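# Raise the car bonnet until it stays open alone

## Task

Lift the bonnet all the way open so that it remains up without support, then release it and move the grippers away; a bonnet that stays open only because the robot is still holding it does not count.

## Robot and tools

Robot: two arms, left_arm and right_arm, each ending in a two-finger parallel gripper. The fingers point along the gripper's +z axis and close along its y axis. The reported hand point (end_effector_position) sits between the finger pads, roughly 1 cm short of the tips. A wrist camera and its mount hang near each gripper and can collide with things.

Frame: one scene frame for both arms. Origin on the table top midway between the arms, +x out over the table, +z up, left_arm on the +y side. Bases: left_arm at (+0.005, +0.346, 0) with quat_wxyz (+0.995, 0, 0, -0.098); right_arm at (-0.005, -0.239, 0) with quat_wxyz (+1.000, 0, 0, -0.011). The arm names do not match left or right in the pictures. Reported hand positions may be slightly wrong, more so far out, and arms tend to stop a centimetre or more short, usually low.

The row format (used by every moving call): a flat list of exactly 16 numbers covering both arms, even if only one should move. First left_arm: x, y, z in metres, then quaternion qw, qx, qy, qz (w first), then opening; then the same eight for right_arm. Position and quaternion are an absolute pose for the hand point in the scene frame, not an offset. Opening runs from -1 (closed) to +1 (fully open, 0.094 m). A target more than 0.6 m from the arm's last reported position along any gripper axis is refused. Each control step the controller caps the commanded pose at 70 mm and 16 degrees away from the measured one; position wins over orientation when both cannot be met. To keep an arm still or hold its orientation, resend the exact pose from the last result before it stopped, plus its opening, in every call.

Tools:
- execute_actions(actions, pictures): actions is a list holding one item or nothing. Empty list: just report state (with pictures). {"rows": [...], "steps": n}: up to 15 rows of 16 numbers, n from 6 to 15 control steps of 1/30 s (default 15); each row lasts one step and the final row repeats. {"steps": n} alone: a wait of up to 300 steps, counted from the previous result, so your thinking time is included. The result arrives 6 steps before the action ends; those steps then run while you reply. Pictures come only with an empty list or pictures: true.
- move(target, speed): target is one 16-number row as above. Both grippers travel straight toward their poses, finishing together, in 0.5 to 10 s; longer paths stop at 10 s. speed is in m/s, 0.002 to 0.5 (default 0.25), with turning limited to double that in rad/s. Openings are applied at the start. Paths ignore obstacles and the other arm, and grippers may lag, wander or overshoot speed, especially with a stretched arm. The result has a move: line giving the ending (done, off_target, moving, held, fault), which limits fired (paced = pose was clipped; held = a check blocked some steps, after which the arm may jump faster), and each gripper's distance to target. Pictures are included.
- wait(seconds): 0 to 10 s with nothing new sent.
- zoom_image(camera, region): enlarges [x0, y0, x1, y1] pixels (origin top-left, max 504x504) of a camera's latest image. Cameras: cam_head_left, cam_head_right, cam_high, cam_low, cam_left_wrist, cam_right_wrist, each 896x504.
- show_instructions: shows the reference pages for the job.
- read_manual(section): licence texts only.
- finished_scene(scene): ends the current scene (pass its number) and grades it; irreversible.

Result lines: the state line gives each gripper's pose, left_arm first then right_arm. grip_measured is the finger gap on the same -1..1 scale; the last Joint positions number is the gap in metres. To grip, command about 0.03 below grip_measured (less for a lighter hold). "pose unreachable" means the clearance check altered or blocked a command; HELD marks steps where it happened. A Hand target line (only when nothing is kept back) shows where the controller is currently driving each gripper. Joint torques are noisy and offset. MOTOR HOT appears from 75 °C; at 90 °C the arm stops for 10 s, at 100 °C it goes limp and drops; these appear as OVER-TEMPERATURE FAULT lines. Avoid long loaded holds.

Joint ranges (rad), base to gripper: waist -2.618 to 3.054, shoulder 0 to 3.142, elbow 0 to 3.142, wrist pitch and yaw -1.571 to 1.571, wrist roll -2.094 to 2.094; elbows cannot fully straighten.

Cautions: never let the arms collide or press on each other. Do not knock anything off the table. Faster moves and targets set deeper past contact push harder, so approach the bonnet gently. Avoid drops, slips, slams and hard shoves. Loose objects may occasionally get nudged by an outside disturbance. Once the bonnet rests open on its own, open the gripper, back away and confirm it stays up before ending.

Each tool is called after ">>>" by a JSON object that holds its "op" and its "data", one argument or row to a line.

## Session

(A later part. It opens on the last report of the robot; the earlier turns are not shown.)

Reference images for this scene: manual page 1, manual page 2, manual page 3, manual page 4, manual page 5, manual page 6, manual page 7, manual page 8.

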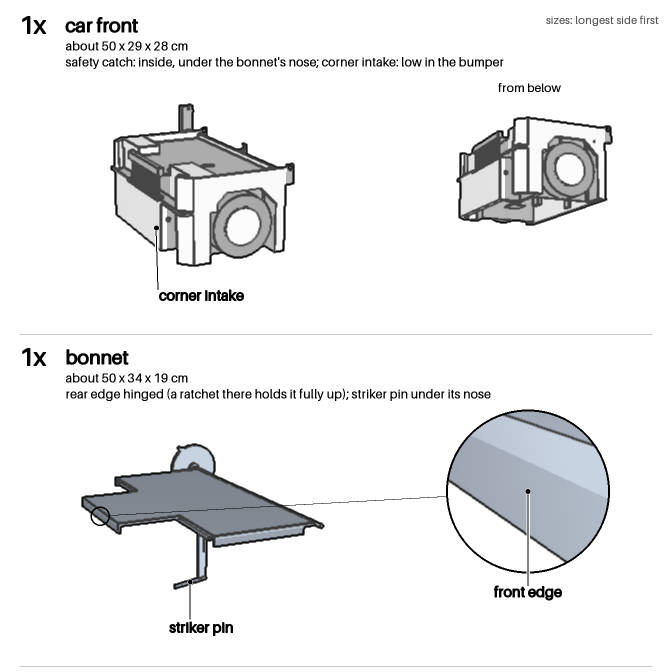

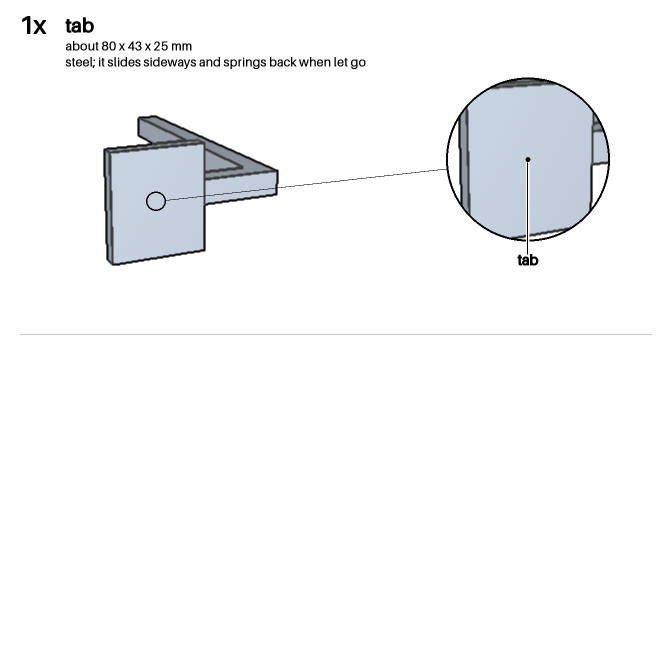

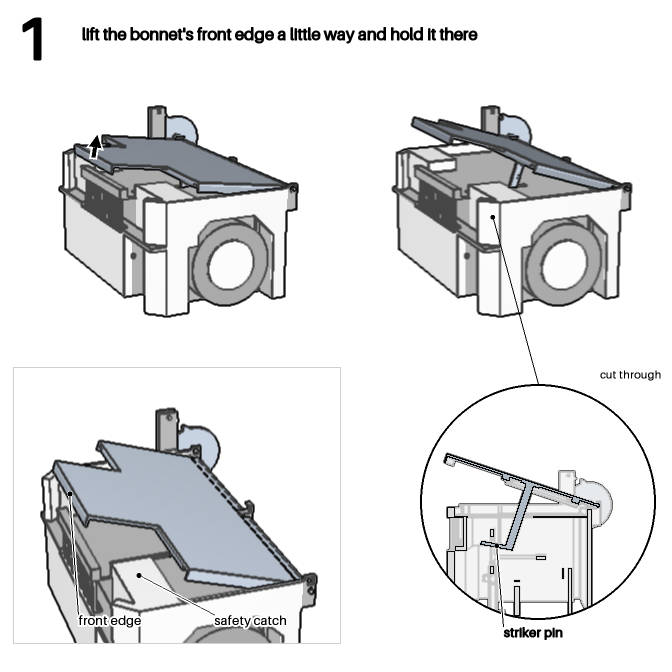

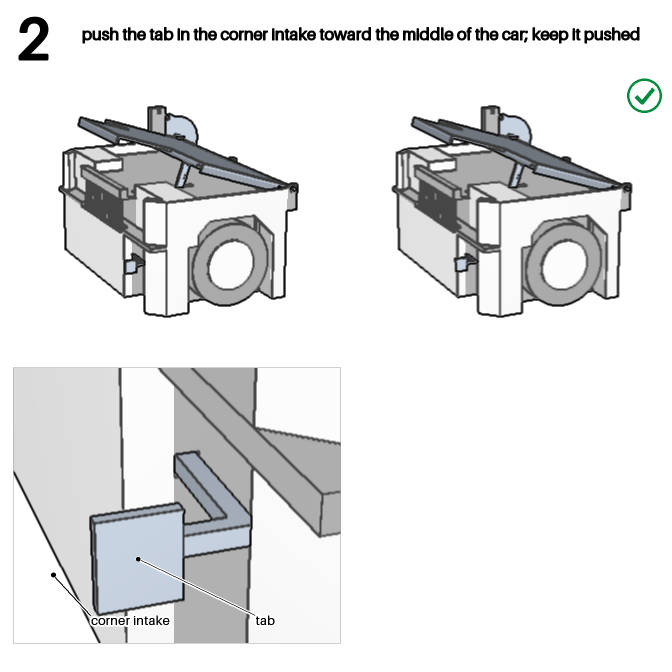

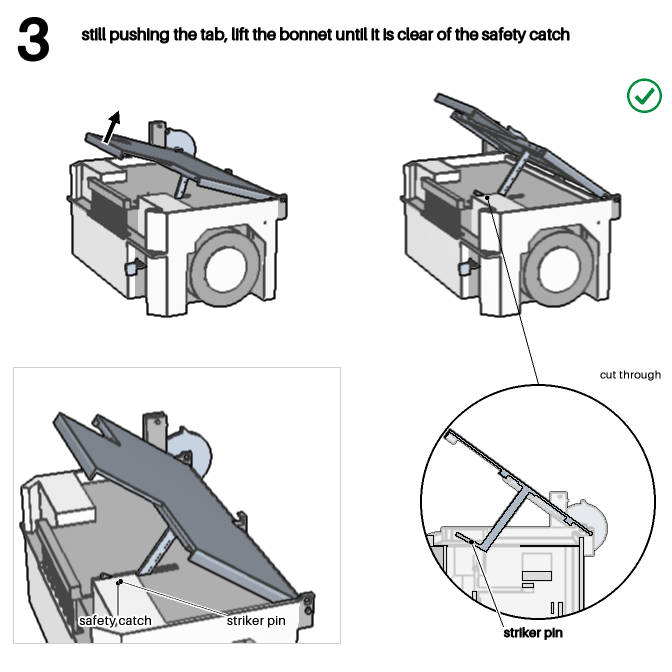

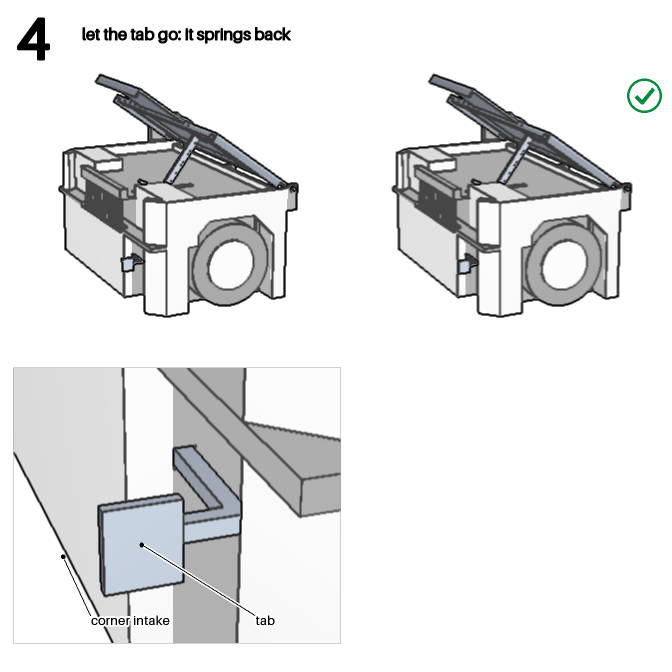

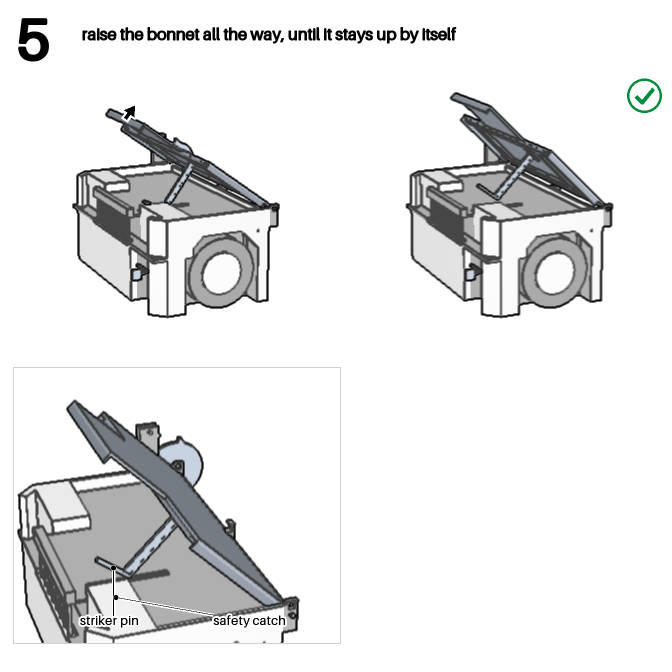

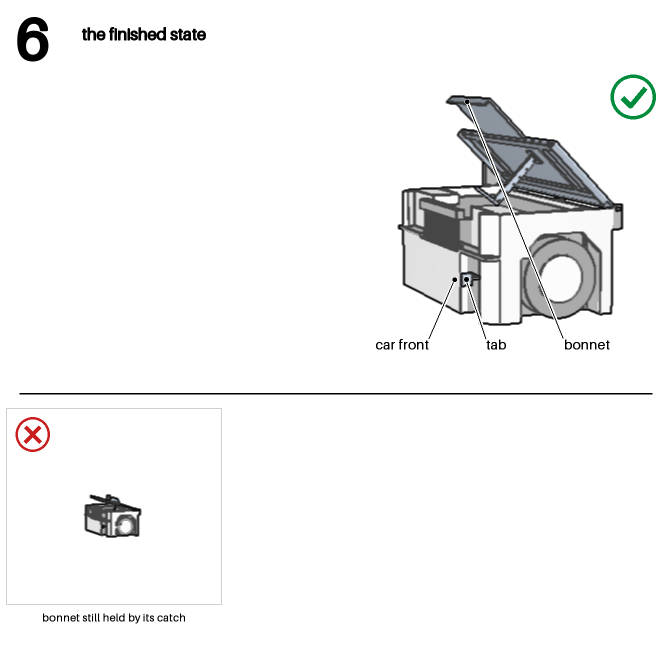

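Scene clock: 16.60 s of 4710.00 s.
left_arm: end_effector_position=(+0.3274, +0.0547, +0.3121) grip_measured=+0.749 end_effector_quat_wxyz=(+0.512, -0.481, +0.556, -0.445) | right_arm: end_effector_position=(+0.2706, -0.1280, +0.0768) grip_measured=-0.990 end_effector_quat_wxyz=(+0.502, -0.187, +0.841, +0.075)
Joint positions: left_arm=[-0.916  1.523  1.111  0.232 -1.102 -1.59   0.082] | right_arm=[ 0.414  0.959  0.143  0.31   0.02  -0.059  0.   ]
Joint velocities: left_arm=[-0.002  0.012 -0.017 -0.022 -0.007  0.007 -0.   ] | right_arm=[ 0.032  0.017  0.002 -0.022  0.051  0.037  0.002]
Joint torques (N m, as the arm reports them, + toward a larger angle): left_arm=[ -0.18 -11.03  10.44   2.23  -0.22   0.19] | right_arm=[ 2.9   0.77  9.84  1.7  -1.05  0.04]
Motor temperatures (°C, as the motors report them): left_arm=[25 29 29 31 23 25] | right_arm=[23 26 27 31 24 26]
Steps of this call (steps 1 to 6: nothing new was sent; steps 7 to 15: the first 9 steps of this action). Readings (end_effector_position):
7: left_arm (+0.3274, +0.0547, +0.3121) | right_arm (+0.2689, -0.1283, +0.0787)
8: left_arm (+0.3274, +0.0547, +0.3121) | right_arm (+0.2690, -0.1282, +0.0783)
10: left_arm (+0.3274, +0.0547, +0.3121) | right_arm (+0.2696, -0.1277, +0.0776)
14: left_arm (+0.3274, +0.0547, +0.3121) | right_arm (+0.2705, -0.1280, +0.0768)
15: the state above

At stop. Lift.

>>> {"op": "execute_actions", "data": {
  "actions": [
    {"rows":[[0.326,0.06,0.373,0.5,-0.5,0.5,-0.5,0.75,0.262,-0.098,0.074,0.483,-0.224,0.837,0.129,-1],[0.327,0.06,0.376,0.5,-0.5,0.5,-0.5,0.75,0.262,-0.098,0.074,0.483,-0.224,0.837,0.129,-1],[0.328,0.06,0.379,0.5,-0.5,0.5,-0.5,0.75,0.262,-0.098,0.074,0.483,-0.224,0.837,0.129,-1],[0.329,0.06,0.382,0.5,-0.5,0.5,-0.5,0.75,0.262,-0.098,0.074,0.483,-0.224,0.837,0.129,-1],[0.330,0.06,0.385,0.5,-0.5,0.5,-0.5,0.75,0.262,-0.098,0.074,0.483,-0.224,0.837,0.129,-1],[0.331,0.06,0.388,0.5,-0.5,0.5,-0.5,0.75,0.262,-0.098,0.074,0.483,-0.224,0.837,0.129,-1],[0.332,0.06,0.391,0.5,-0.5,0.5,-0.5,0.75,0.262,-0.098,0.074,0.483,-0.224,0.837,0.129,-1],[0.333,0.06,0.394,0.5,-0.5,0.5,-0.5,0.75,0.262,-0.098,0.074,0.483,-0.224,0.837,0.129,-1],[0.334,0.06,0.397,0.5,-0.5,0.5,-0.5,0.75,0.262,-0.098,0.074,0.483,-0.224,0.837,0.129,-1],[0.335,0.06,0.400,0.5,-0.5,0.5,-0.5,0.75,0.262,-0.098,0.074,0.483,-0.224,0.837,0.129,-1],[0.336,0.06,0.403,0.5,-0.5,0.5,-0.5,0.75,0.262,-0.098,0.074,0.483,-0.224,0.837,0.129,-1],[0.337,0.06,0.406,0.5,-0.5,0.5,-0.5,0.75,0.262,-0.098,0.074,0.483,-0.224,0.837,0.129,-1],[0.338,0.06,0.409,0.5,-0.5,0.5,-0.5,0.75,0.262,-0.098,0.074,0.483,-0.224,0.837,0.129,-1],[0.339,0.06,0.412,0.5,-0.5,0.5,-0.5,0.75,0.262,-0.098,0.074,0.483,-0.224,0.837,0.129,-1],[0.340,0.06,0.415,0.5,-0.5,0.5,-0.5,0.75,0.262,-0.098,0.074,0.483,-0.224,0.837,0.129,-1]],"steps":15}
  ]
}}

>>> {"op": "execute_actions", "data": {
  "actions": [
    {"rows":[[0.342,0.06,0.420,0.5,-0.5,0.5,-0.5,0.75,0.262,-0.098,0.074,0.483,-0.224,0.837,0.129,-1],[0.344,0.06,0.425,0.5,-0.5,0.5,-0.5,0.75,0.262,-0.098,0.074,0.483,-0.224,0.837,0.129,-1],[0.346,0.06,0.430,0.5,-0.5,0.5,-0.5,0.75,0.262,-0.098,0.074,0.483,-0.224,0.837,0.129,-1],[0.348,0.06,0.435,0.5,-0.5,0.5,-0.5,0.75,0.262,-0.098,0.074,0.483,-0.224,0.837,0.129,-1],[0.350,0.06,0.440,0.5,-0.5,0.5,-0.5,0.75,0.262,-0.098,0.074,0.483,-0.224,0.837,0.129,-1]],"steps":15}
  ],
  "pictures": true
}}

Scene clock: 17.57 s of 4710.00 s.
left_arm: end_effector_position=(+0.3322, +0.0543, +0.3308) grip_measured=+0.749 end_effector_quat_wxyz=(+0.510, -0.482, +0.555, -0.446) | right_arm: end_effector_position=(+0.2707, -0.1280, +0.0766) grip_measured=-0.990 end_effector_quat_wxyz=(+0.502, -0.184, +0.842, +0.075)
Joint positions: left_arm=[-0.903  1.523  1.185  0.162 -1.089 -1.59   0.082] | right_arm=[ 0.418  0.961  0.143  0.311  0.028 -0.052  0.   ]
Joint velocities: left_arm=[ 0.081 -0.002  0.388 -0.315  0.066  0.022  0.   ] | right_arm=[ 0.007  0.012  0.002 -0.022  0.051 -0.051 -0.001]
Joint torques (N m, as the arm reports them, + toward a larger angle): left_arm=[  0.11 -10.81  10.69   2.43  -0.27   0.24] | right_arm=[ 2.83  0.71  9.81  1.79 -0.97  0.04]
Motor temperatures (°C, as the motors report them): left_arm=[25 29 29 31 23 25] | right_arm=[23 26 27 31 24 26]
Off your previous action's commanded pose (left_arm): 0.058 m, 9 deg at its last step (step 6 of this call).
Off your previous action's commanded pose (right_arm): 0.031 m, 8 deg at its last step (step 6 of this call).
Steps of this call (steps 1 to 6: the last 6 steps of your previous action; steps 7 to 20: nothing new was sent; steps 21 to 29: the first 9 steps of this action). Readings (end_effector_position):
21: left_arm (+0.3274, +0.0547, +0.3119) | right_arm (+0.2707, -0.1280, +0.0766)
22: left_arm (+0.3274, +0.0546, +0.3124) | right_arm (+0.2707, -0.1280, +0.0766)
24: left_arm (+0.3280, +0.0543, +0.3145) | right_arm (+0.2707, -0.1280, +0.0766)
28: left_arm (+0.3311, +0.0542, +0.3267) | right_arm (+0.2707, -0.1280, +0.0766)
29: the state above

Scene clock: 18.07 s of 4710.00 s.
left_arm: end_effector_position=(+0.3432, +0.0523, +0.3842) grip_measured=+0.749 end_effector_quat_wxyz=(+0.502, -0.479, +0.562, -0.451) | right_arm: end_effector_position=(+0.2707, -0.1280, +0.0766) grip_measured=-0.990 end_effector_quat_wxyz=(+0.502, -0.184, +0.842, +0.075)
Joint positions: left_arm=[-0.87   1.539  1.418 -0.056 -1.033 -1.59   0.082] | right_arm=[ 0.418  0.961  0.143  0.311  0.028 -0.052  0.   ]
Joint velocities: left_arm=[ 0.002 -0.017  0.354 -0.051 -0.081 -0.007  0.001] | right_arm=[-0.007 -0.017  0.002 -0.051  0.022 -0.022 -0.   ]
Joint torques (N m, as the arm reports them, + toward a larger angle): left_arm=[ 1.31 -7.94 10.26  2.63 -0.28  0.21] | right_arm=[ 2.84  0.7   9.81  1.79 -0.96  0.05]
Motor temperatures (°C, as the motors report them): left_arm=[25 29 29 31 23 25] | right_arm=[23 26 27 31 25 26]
Off your previous action's commanded pose (left_arm): 0.065 m, 9 deg at its last step (step 6 of this call).
Off your previous action's commanded pose (right_arm): 0.031 m, 8 deg at its last step (step 6 of this call).
Steps of this call (steps 1 to 6: the last 6 steps of your previous action; steps 7 to 15: the first 9 steps of this action). Readings (end_effector_position):
7: left_arm (+0.3389, +0.0533, +0.3522) | right_arm (+0.2707, -0.1280, +0.0766)
8: left_arm (+0.3400, +0.0530, +0.3543) | right_arm (+0.2707, -0.1280, +0.0766)
10: left_arm (+0.3422, +0.0524, +0.3600) | right_arm (+0.2707, -0.1280, +0.0766)
14: left_arm (+0.3433, +0.0521, +0.3796) | right_arm (+0.2707, -0.1280, +0.0766)
15: the state above

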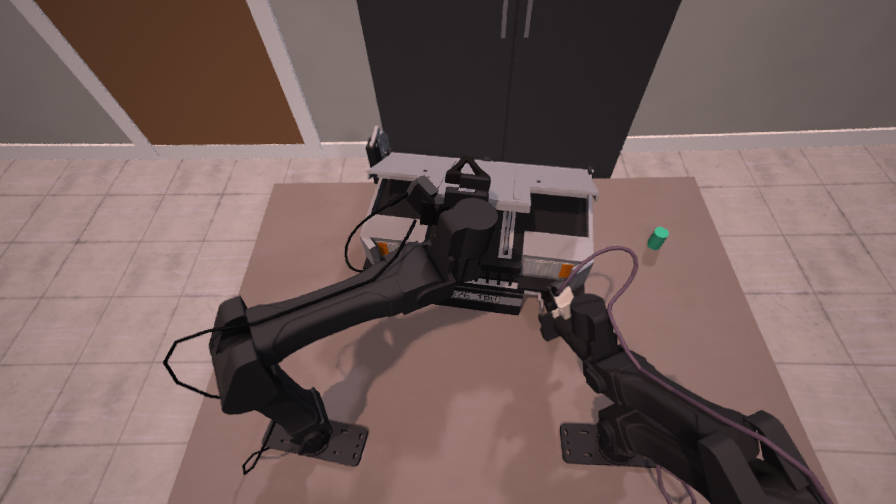

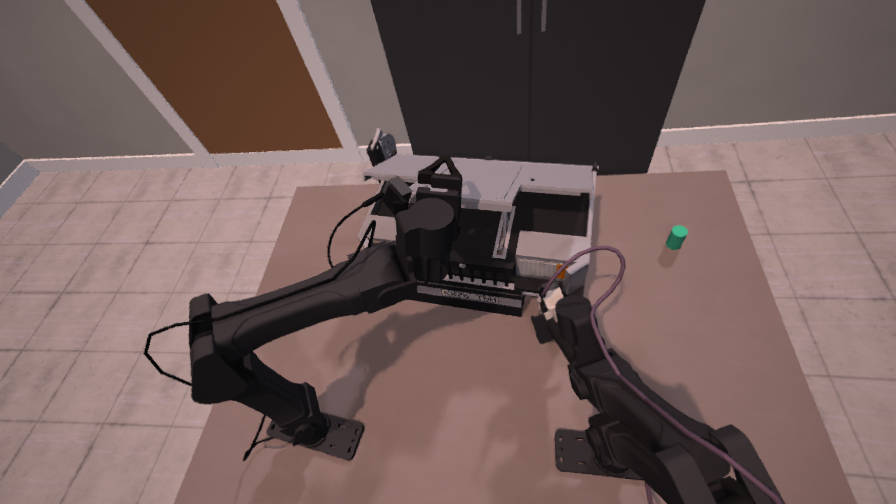

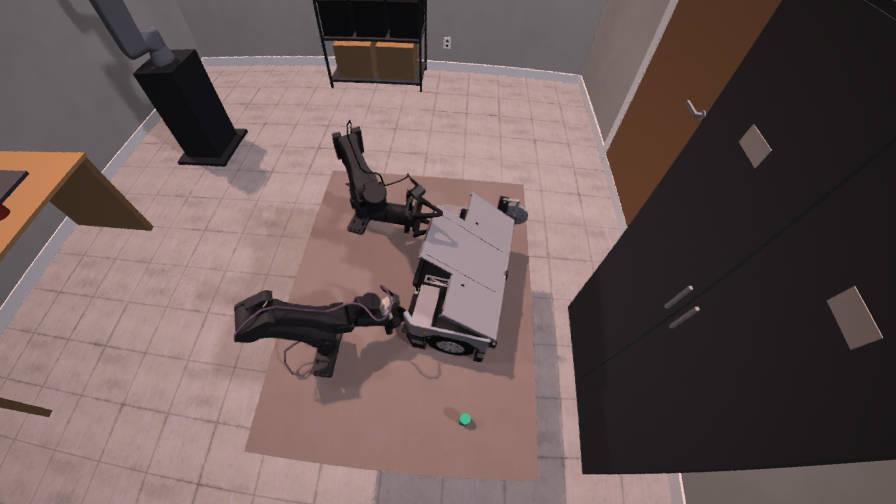

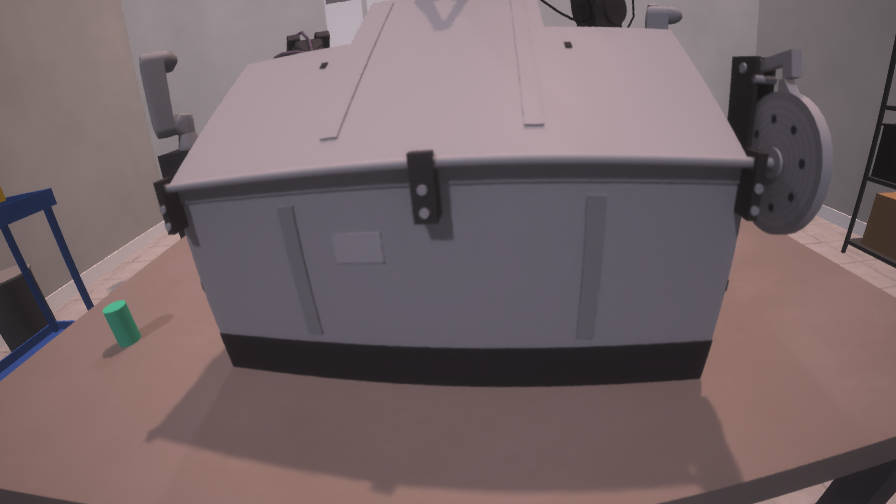

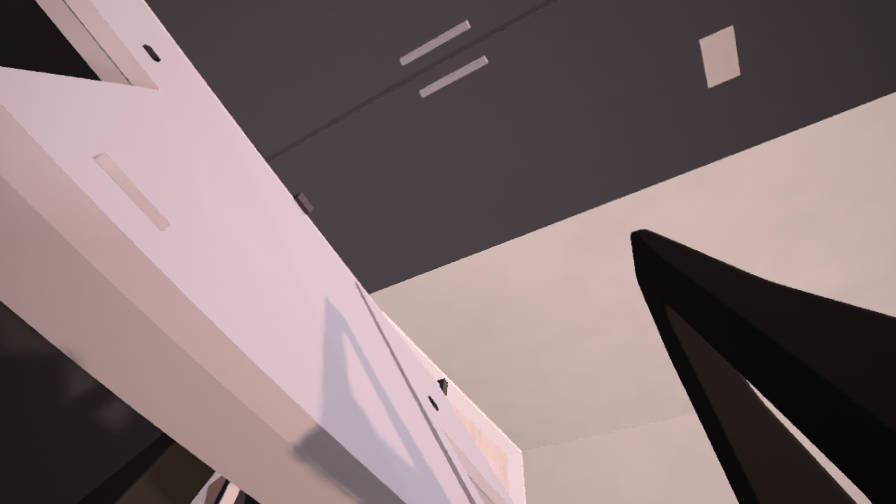

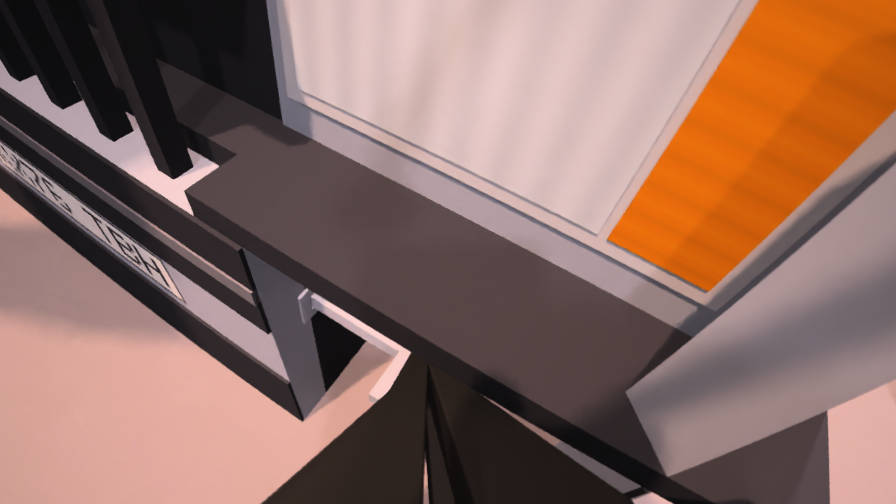

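>>> {"op": "execute_actions", "data": {
  "actions": [
    {"rows":[[0.354,0.06,0.442,0.5,-0.5,0.5,-0.5,0.75,0.262,-0.098,0.074,0.483,-0.224,0.837,0.129,-1],[0.358,0.06,0.444,0.5,-0.5,0.5,-0.5,0.75,0.262,-0.098,0.074,0.483,-0.224,0.837,0.129,-1],[0.362,0.06,0.446,0.5,-0.5,0.5,-0.5,0.75,0.262,-0.098,0.074,0.483,-0.224,0.837,0.129,-1],[0.365,0.06,0.448,0.5,-0.5,0.5,-0.5,0.75,0.262,-0.102,0.074,0.483,-0.224,0.837,0.129,-1],[0.368,0.06,0.450,0.5,-0.5,0.5,-0.5,0.75,0.262,-0.106,0.074,0.483,-0.224,0.837,0.129,-1],[0.371,0.06,0.452,0.5,-0.5,0.5,-0.5,0.75,0.262,-0.110,0.074,0.483,-0.224,0.837,0.129,-1],[0.374,0.06,0.454,0.5,-0.5,0.5,-0.5,0.75,0.262,-0.114,0.074,0.485,-0.21,0.840,0.121,-1],[0.377,0.06,0.456,0.5,-0.5,0.5,-0.5,0.75,0.262,-0.118,0.074,0.485,-0.21,0.840,0.121,-1],[0.380,0.06,0.458,0.5,-0.5,0.5,-0.5,0.75,0.262,-0.122,0.074,0.487,-0.195,0.844,0.112,-1],[0.383,0.06,0.460,0.5,-0.5,0.5,-0.5,0.75,0.262,-0.126,0.074,0.487,-0.195,0.844,0.112,-1],[0.386,0.06,0.462,0.5,-0.5,0.5,-0.5,0.75,0.262,-0.130,0.074,0.489,-0.18,0.847,0.104,-1],[0.389,0.06,0.464,0.5,-0.5,0.5,-0.5,0.75,0.262,-0.134,0.074,0.489,-0.18,0.847,0.104,-1],[0.392,0.06,0.466,0.5,-0.5,0.5,-0.5,0.75,0.262,-0.138,0.074,0.490,-0.165,0.850,0.095,-1],[0.395,0.06,0.468,0.5,-0.5,0.5,-0.5,0.75,0.262,-0.142,0.074,0.490,-0.165,0.850,0.095,-1],[0.398,0.06,0.470,0.5,-0.5,0.5,-0.5,0.75,0.262,-0.147,0.074,0.492,-0.15,0.853,0.087,-1]],"steps":15}
  ]
}}

>>> {"op": "execute_actions", "data": {
  "actions": [
    {"steps":16}
  ],
  "pictures": true
}}

Scene clock: 18.83 s of 4710.00 s.
left_arm: end_effector_position=(+0.3601, +0.0521, +0.4159) grip_measured=+0.749 end_effector_quat_wxyz=(+0.500, -0.486, +0.545, -0.466) | right_arm: end_effector_position=(+0.2709, -0.1293, +0.0768) grip_measured=-0.990 end_effector_quat_wxyz=(+0.500, -0.184, +0.842, +0.083)
Joint positions: left_arm=[-0.829  1.586  1.56  -0.098 -0.998 -1.582  0.082] | right_arm=[ 0.39   0.957  0.143  0.307 -0.012 -0.057  0.   ]
Joint velocities: left_arm=[ 0.203  0.217  0.53  -0.081  0.271  0.037  0.002] | right_arm=[-0.051 -0.129 -0.012 -0.183 -0.066  0.051  0.001]
Joint torques (N m, as the arm reports them, + toward a larger angle): left_arm=[ 3.02 -7.08  9.33  2.49 -0.19  0.21] | right_arm=[ 0.13 -2.59  7.92  1.84 -0.51  0.03]
Motor temperatures (°C, as the motors report them): left_arm=[25 29 29 32 23 25] | right_arm=[23 26 27 31 25 26]
Off your previous action's commanded pose (left_arm): 0.046 m, 8 deg at its last step (step 6 of this call).
Off your previous action's commanded pose (right_arm): 0.031 m, 8 deg at its last step (step 6 of this call).
Steps of this call (steps 1 to 6: the last 6 steps of your previous action; steps 7 to 14: nothing new was sent; steps 15 to 23: the first 9 steps of this action). Readings (end_effector_position):
15: left_arm (+0.3452, +0.0527, +0.3951) | right_arm (+0.2707, -0.1280, +0.0766)
16: left_arm (+0.3457, +0.0527, +0.3955) | right_arm (+0.2707, -0.1280, +0.0766)
18: left_arm (+0.3482, +0.0525, +0.3989) | right_arm (+0.2707, -0.1280, +0.0766)
22: left_arm (+0.3572, +0.0522, +0.4120) | right_arm (+0.2711, -0.1288, +0.0768)
23: the state above

Scene clock: 19.37 s of 4710.00 s.
left_arm: end_effector_position=(+0.3851, +0.0504, +0.4439) grip_measured=+0.749 end_effector_quat_wxyz=(+0.493, -0.489, +0.532, -0.485) | right_arm: end_effector_position=(+0.2678, -0.1419, +0.0792) grip_measured=-0.990 end_effector_quat_wxyz=(+0.501, -0.155, +0.847, +0.087)
Joint positions: left_arm=[-0.768  1.656  1.718 -0.134 -0.928 -1.578  0.082] | right_arm=[ 0.344  0.881  0.132  0.244 -0.028 -0.025  0.   ]
Joint velocities: left_arm=[-0.012 -0.002  0.017 -0.051 -0.007 -0.007  0.   ] | right_arm=[ 0.007  0.012  0.002  0.007  0.022  0.022 -0.001]
Joint torques (N m, as the arm reports them, + toward a larger angle): left_arm=[ 2.55 -7.17  9.    2.18 -0.12  0.19] | right_arm=[-0.84 -2.11  7.06  1.76 -0.08  0.04]
Motor temperatures (°C, as the motors report them): left_arm=[25 29 29 32 23 25] | right_arm=[23 26 27 31 25 26]
Hand target (left_arm): +0.393, +0.064, +0.468; +0.502, -0.498, +0.499, -0.501
Hand target (right_arm): +0.263, -0.146, +0.073; +0.493, -0.149, +0.853, +0.088
Off the commanded pose (left_arm): 0.031 m, 4 deg.
Off the commanded pose (right_arm): 0.009 m, 1 deg.
Kept back: nothing.
Steps of this call (steps 1 to 6: the last 6 steps of your previous action; steps 7 to 16: nothing new was sent). Readings (end_effector_position):
1: left_arm (+0.3631, +0.0520, +0.4195) | right_arm (+0.2708, -0.1304, +0.0769)
2: left_arm (+0.3661, +0.0518, +0.4234) | right_arm (+0.2706, -0.1320, +0.0772)
4: left_arm (+0.3722, +0.0513, +0.4306) | right_arm (+0.2698, -0.1359, +0.0770)
8: left_arm (+0.3834, +0.0508, +0.4426) | right_arm (+0.2684, -0.1423, +0.0788)
16: the state above

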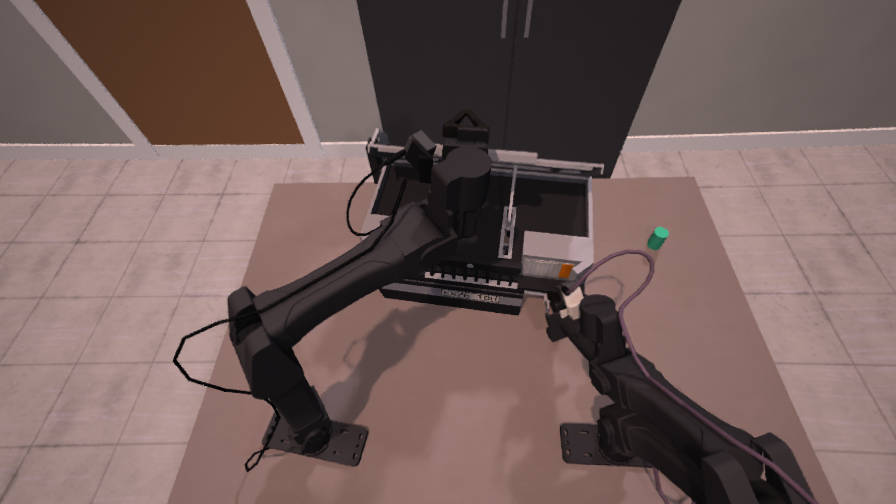

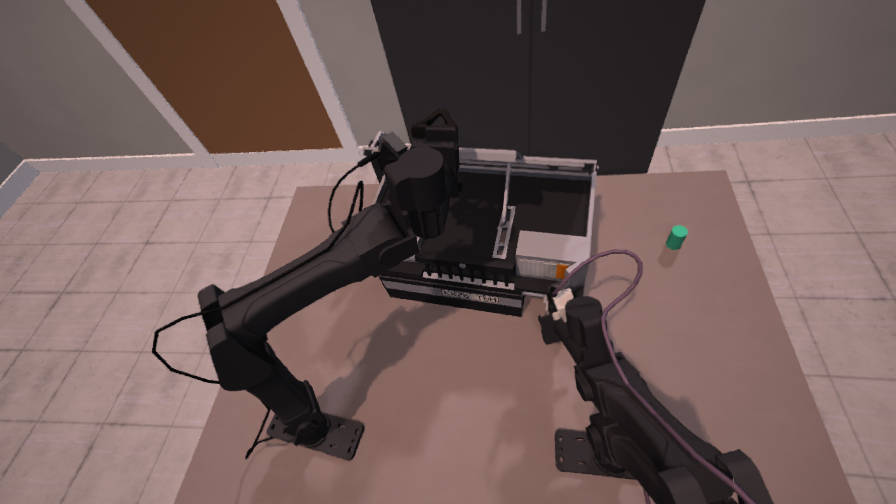

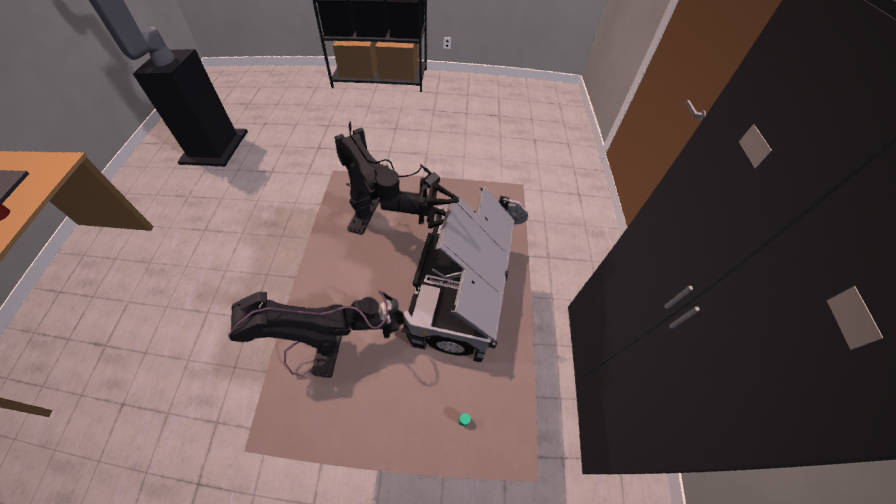

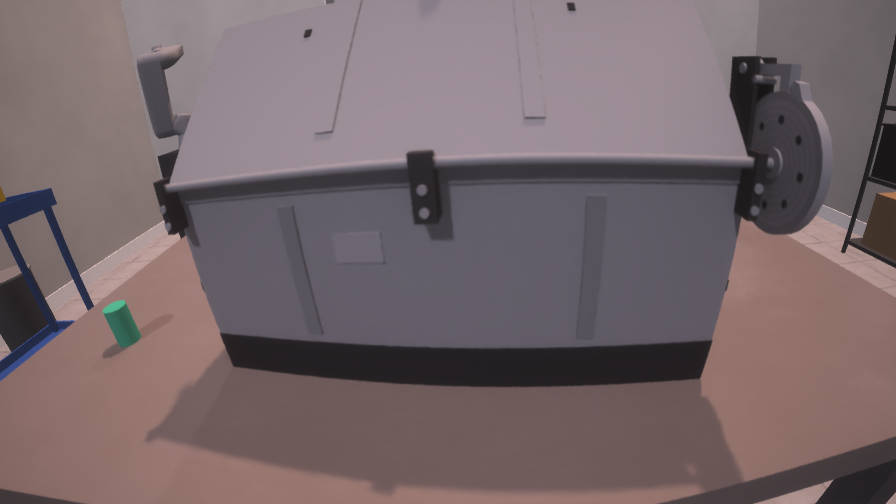

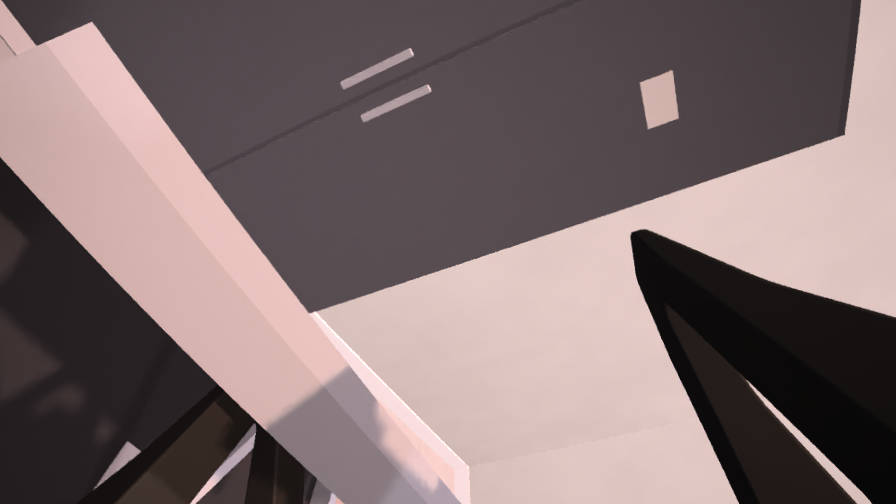

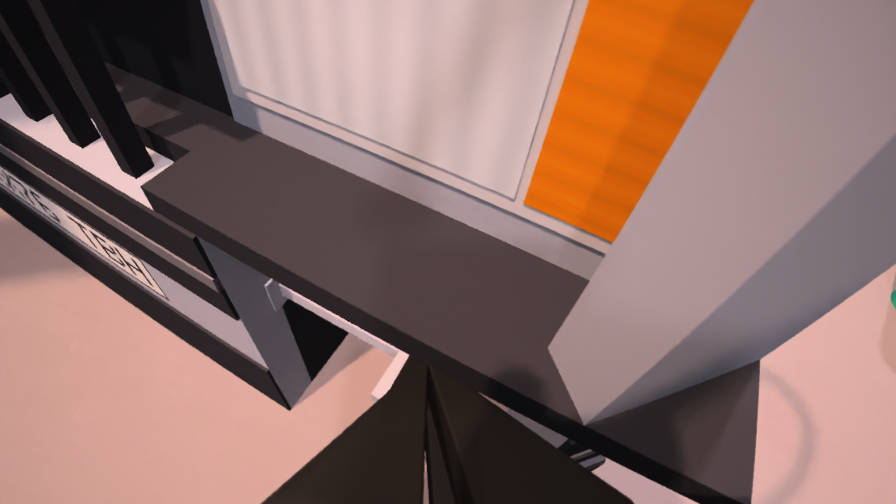

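Pawl has dropped. Ease down gently.

>>> {"op": "execute_actions", "data": {
  "actions": [
    {"rows":[[0.396,0.06,0.467,0.5,-0.5,0.5,-0.5,0.75,0.26,-0.15,0.076,0.492,-0.15,0.853,0.087,-1],[0.394,0.06,0.464,0.5,-0.5,0.5,-0.5,0.75,0.257,-0.152,0.078,0.492,-0.15,0.853,0.087,-1],[0.392,0.06,0.461,0.5,-0.5,0.5,-0.5,0.75,0.254,-0.154,0.08,0.492,-0.15,0.853,0.087,-1],[0.390,0.06,0.458,0.5,-0.5,0.5,-0.5,0.75,0.251,-0.155,0.082,0.492,-0.15,0.853,0.087,-1],[0.388,0.06,0.455,0.5,-0.5,0.5,-0.5,0.75,0.248,-0.156,0.084,0.492,-0.15,0.853,0.087,-1],[0.386,0.06,0.452,0.5,-0.5,0.5,-0.5,0.75,0.245,-0.157,0.086,0.492,-0.15,0.853,0.087,-1],[0.384,0.06,0.449,0.5,-0.5,0.5,-0.5,0.75,0.242,-0.158,0.088,0.492,-0.15,0.853,0.087,-1],[0.382,0.06,0.446,0.5,-0.5,0.5,-0.5,0.75,0.239,-0.159,0.09,0.492,-0.15,0.853,0.087,-1],[0.380,0.06,0.443,0.5,-0.5,0.5,-0.5,0.75,0.236,-0.16,0.092,0.492,-0.15,0.853,0.087,-1],[0.378,0.06,0.440,0.5,-0.5,0.5,-0.5,0.75,0.233,-0.161,0.094,0.492,-0.15,0.853,0.087,-1],[0.376,0.06,0.437,0.5,-0.5,0.5,-0.5,0.75,0.23,-0.162,0.096,0.492,-0.15,0.853,0.087,-1],[0.374,0.06,0.434,0.5,-0.5,0.5,-0.5,0.75,0.227,-0.163,0.098,0.492,-0.15,0.853,0.087,-1],[0.372,0.06,0.431,0.5,-0.5,0.5,-0.5,0.75,0.224,-0.164,0.1,0.492,-0.15,0.853,0.087,-1],[0.370,0.06,0.428,0.5,-0.5,0.5,-0.5,0.75,0.221,-0.165,0.102,0.492,-0.15,0.853,0.087,-1],[0.368,0.06,0.425,0.5,-0.5,0.5,-0.5,0.75,0.218,-0.166,0.104,0.492,-0.15,0.853,0.087,-1]],"steps":15}
  ]
}}

>>> {"op": "execute_actions", "data": {
  "actions": [
    {"steps":14}
  ],
  "pictures": true
}}

Scene clock: 20.47 s of 4710.00 s.
left_arm: end_effector_position=(+0.3845, +0.0510, +0.4352) grip_measured=+0.749 end_effector_quat_wxyz=(+0.496, -0.491, +0.531, -0.480) | right_arm: end_effector_position=(+0.2555, -0.1505, +0.0974) grip_measured=-0.990 end_effector_quat_wxyz=(+0.517, -0.148, +0.838, +0.092)
Joint positions: left_arm=[-0.772  1.65   1.679 -0.106 -0.943 -1.578  0.082] | right_arm=[ 0.31   0.659  0.132  0.062 -0.057 -0.027  0.   ]
Joint velocities: left_arm=[-0.042 -0.105 -0.501  0.125 -0.198 -0.081 -0.002] | right_arm=[-0.046 -0.882  0.007 -0.784  0.051  0.022 -0.001]
Joint torques (N m, as the arm reports them, + toward a larger angle): left_arm=[ 0.2  -9.62  4.55  2.16 -0.08 -0.05] | right_arm=[-0.88 -0.93  8.64  1.99 -0.06 -0.08]
Motor temperatures (°C, as the motors report them): left_arm=[25 29 30 32 23 25] | right_arm=[23 26 27 32 25 26]
Steps of this call (steps 1 to 24: nothing new was sent; steps 25 to 33: the first 9 steps of this action). Readings (end_effector_position):
25: left_arm (+0.3851, +0.0504, +0.4438) | right_arm (+0.2675, -0.1422, +0.0794)
26: left_arm (+0.3851, +0.0504, +0.4438) | right_arm (+0.2670, -0.1437, +0.0806)
28: left_arm (+0.3851, +0.0504, +0.4438) | right_arm (+0.2648, -0.1466, +0.0850)
32: left_arm (+0.3850, +0.0507, +0.4392) | right_arm (+0.2577, -0.1496, +0.0956)
33: the state above

Scene clock: 20.93 s of 4710.00 s.
left_arm: end_effector_position=(+0.3753, +0.0544, +0.4153) grip_measured=+0.749 end_effector_quat_wxyz=(+0.499, -0.499, +0.516, -0.485) | right_arm: end_effector_position=(+0.2321, -0.1582, +0.0942) grip_measured=-0.990 end_effector_quat_wxyz=(+0.501, -0.148, +0.848, +0.090)
Joint positions: left_arm=[-0.794  1.61   1.54   0.013 -0.987 -1.587  0.082] | right_arm=[ 0.303  0.441  0.132 -0.194 -0.062 -0.03   0.   ]
Joint velocities: left_arm=[-0.012 -0.042 -0.012  0.139  0.007 -0.007 -0.001] | right_arm=[ 0.002 -0.007  0.017 -0.212 -0.051  0.007 -0.001]
Joint torques (N m, as the arm reports them, + toward a larger angle): left_arm=[-0.69 -9.54  4.61  1.79 -0.13 -0.05] | right_arm=[-0.91  0.41 11.59  1.77 -0.08 -0.06]
Motor temperatures (°C, as the motors report them): left_arm=[25 29 30 32 23 25] | right_arm=[23 26 27 32 25 26]
Hand target (left_arm): +0.369, +0.060, +0.425; +0.497, -0.504, +0.503, -0.496
Hand target (right_arm): +0.231, -0.160, +0.101; +0.501, -0.147, +0.849, +0.088
Off the commanded pose (left_arm): 0.013 m, 3 deg.
Off the commanded pose (right_arm): 0.019 m, 1 deg.
Kept back: nothing.
Steps of this call (steps 1 to 6: the last 6 steps of your previous action; steps 7 to 14: nothing new was sent). Readings (end_effector_position):
1: left_arm (+0.3836, +0.0509, +0.4302) | right_arm (+0.2538, -0.1513, +0.1002)
2: left_arm (+0.3825, +0.0508, +0.4248) | right_arm (+0.2518, -0.1520, +0.1026)
4: left_arm (+0.3813, +0.0504, +0.4173) | right_arm (+0.2476, -0.1535, +0.1060)
8: left_arm (+0.3772, +0.0526, +0.4085) | right_arm (+0.2388, -0.1563, +0.1061)
14: the state above

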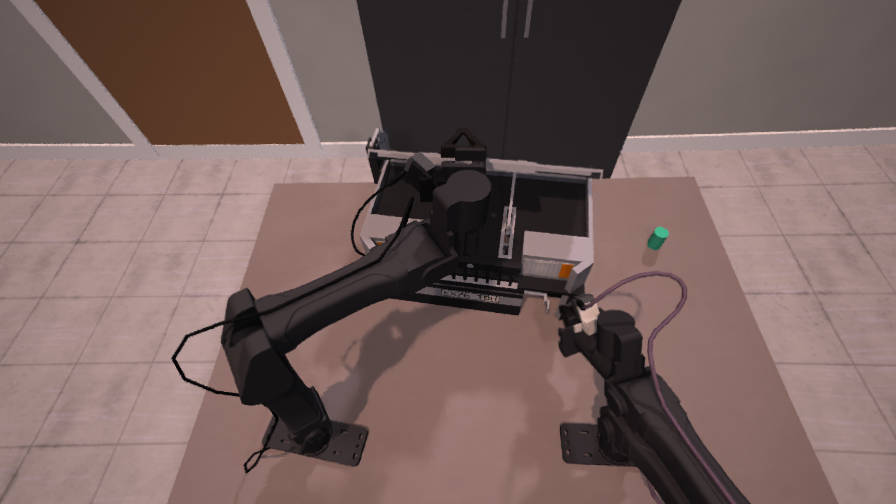

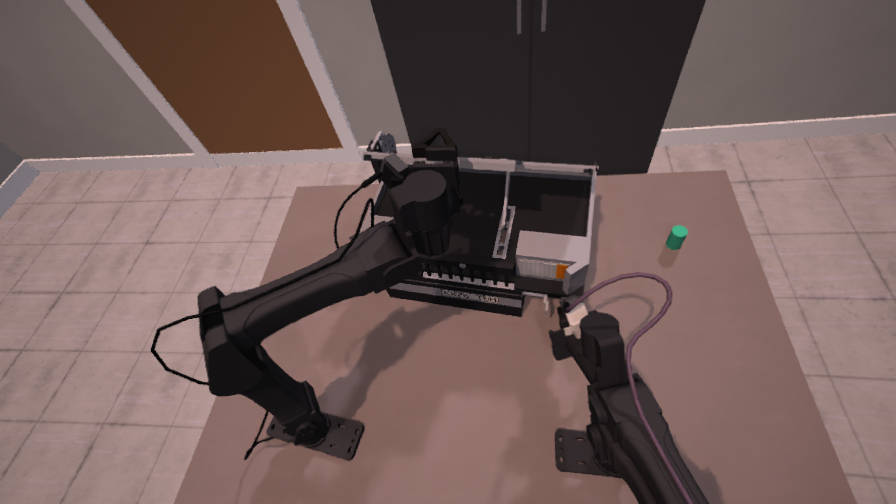

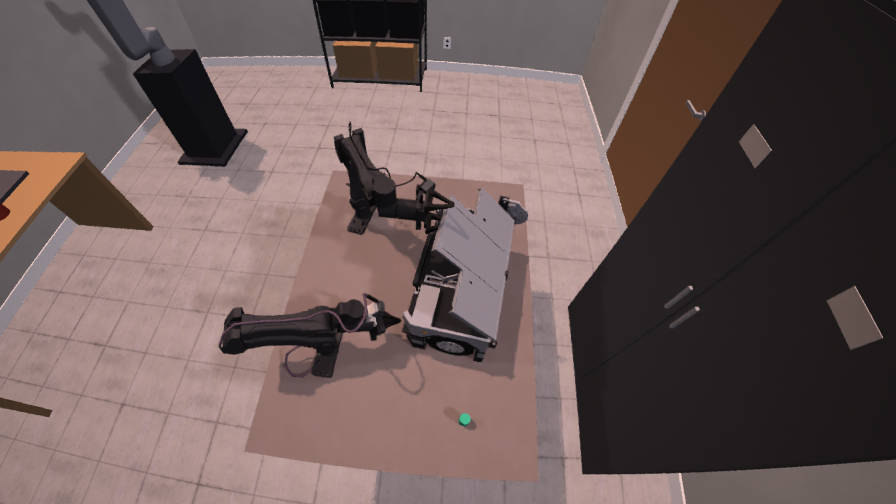

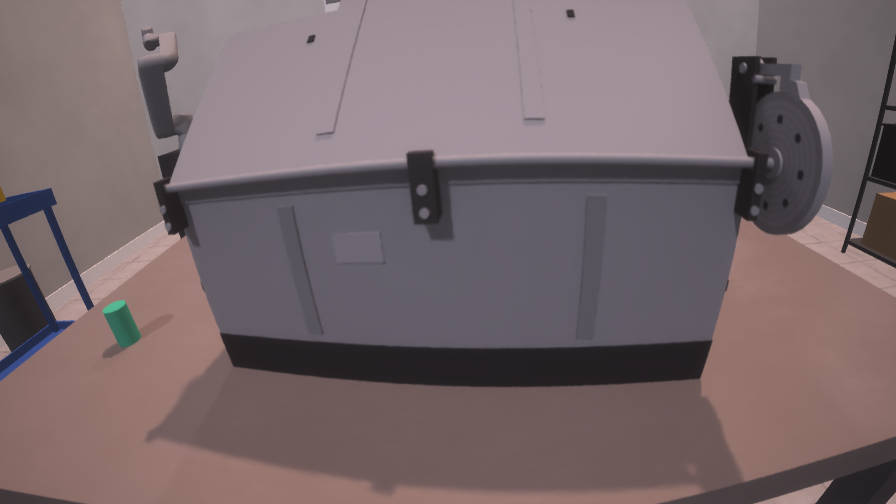

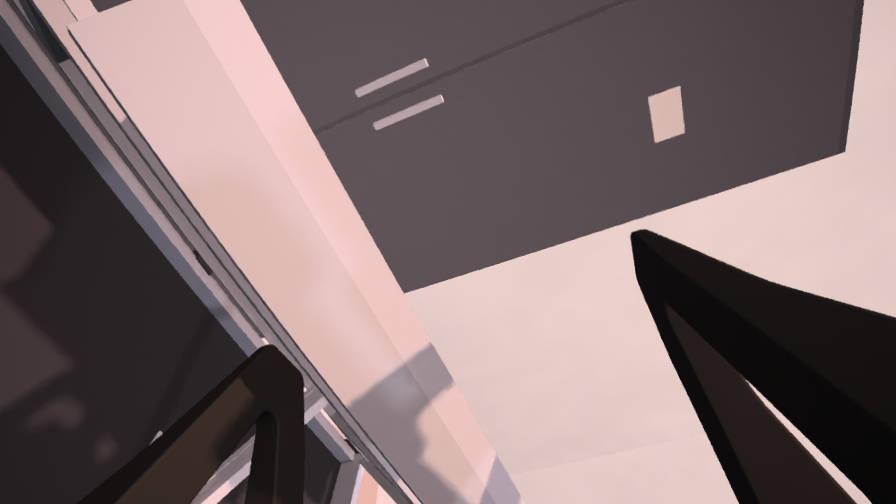

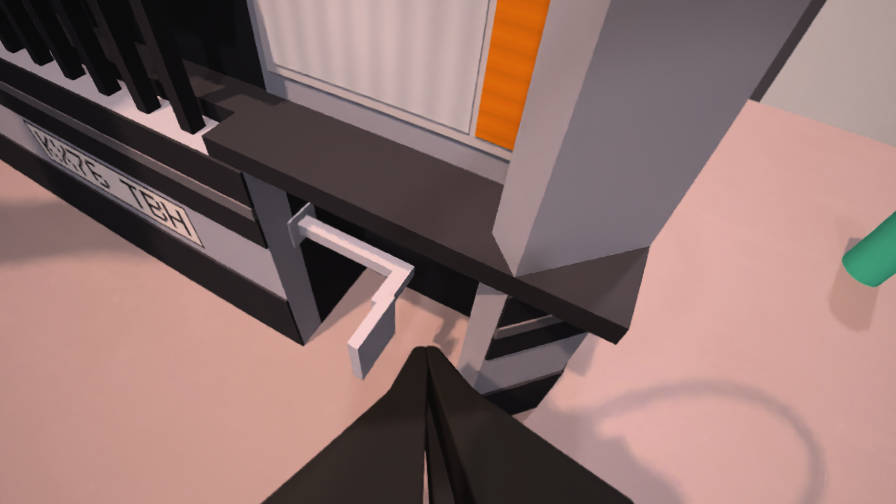

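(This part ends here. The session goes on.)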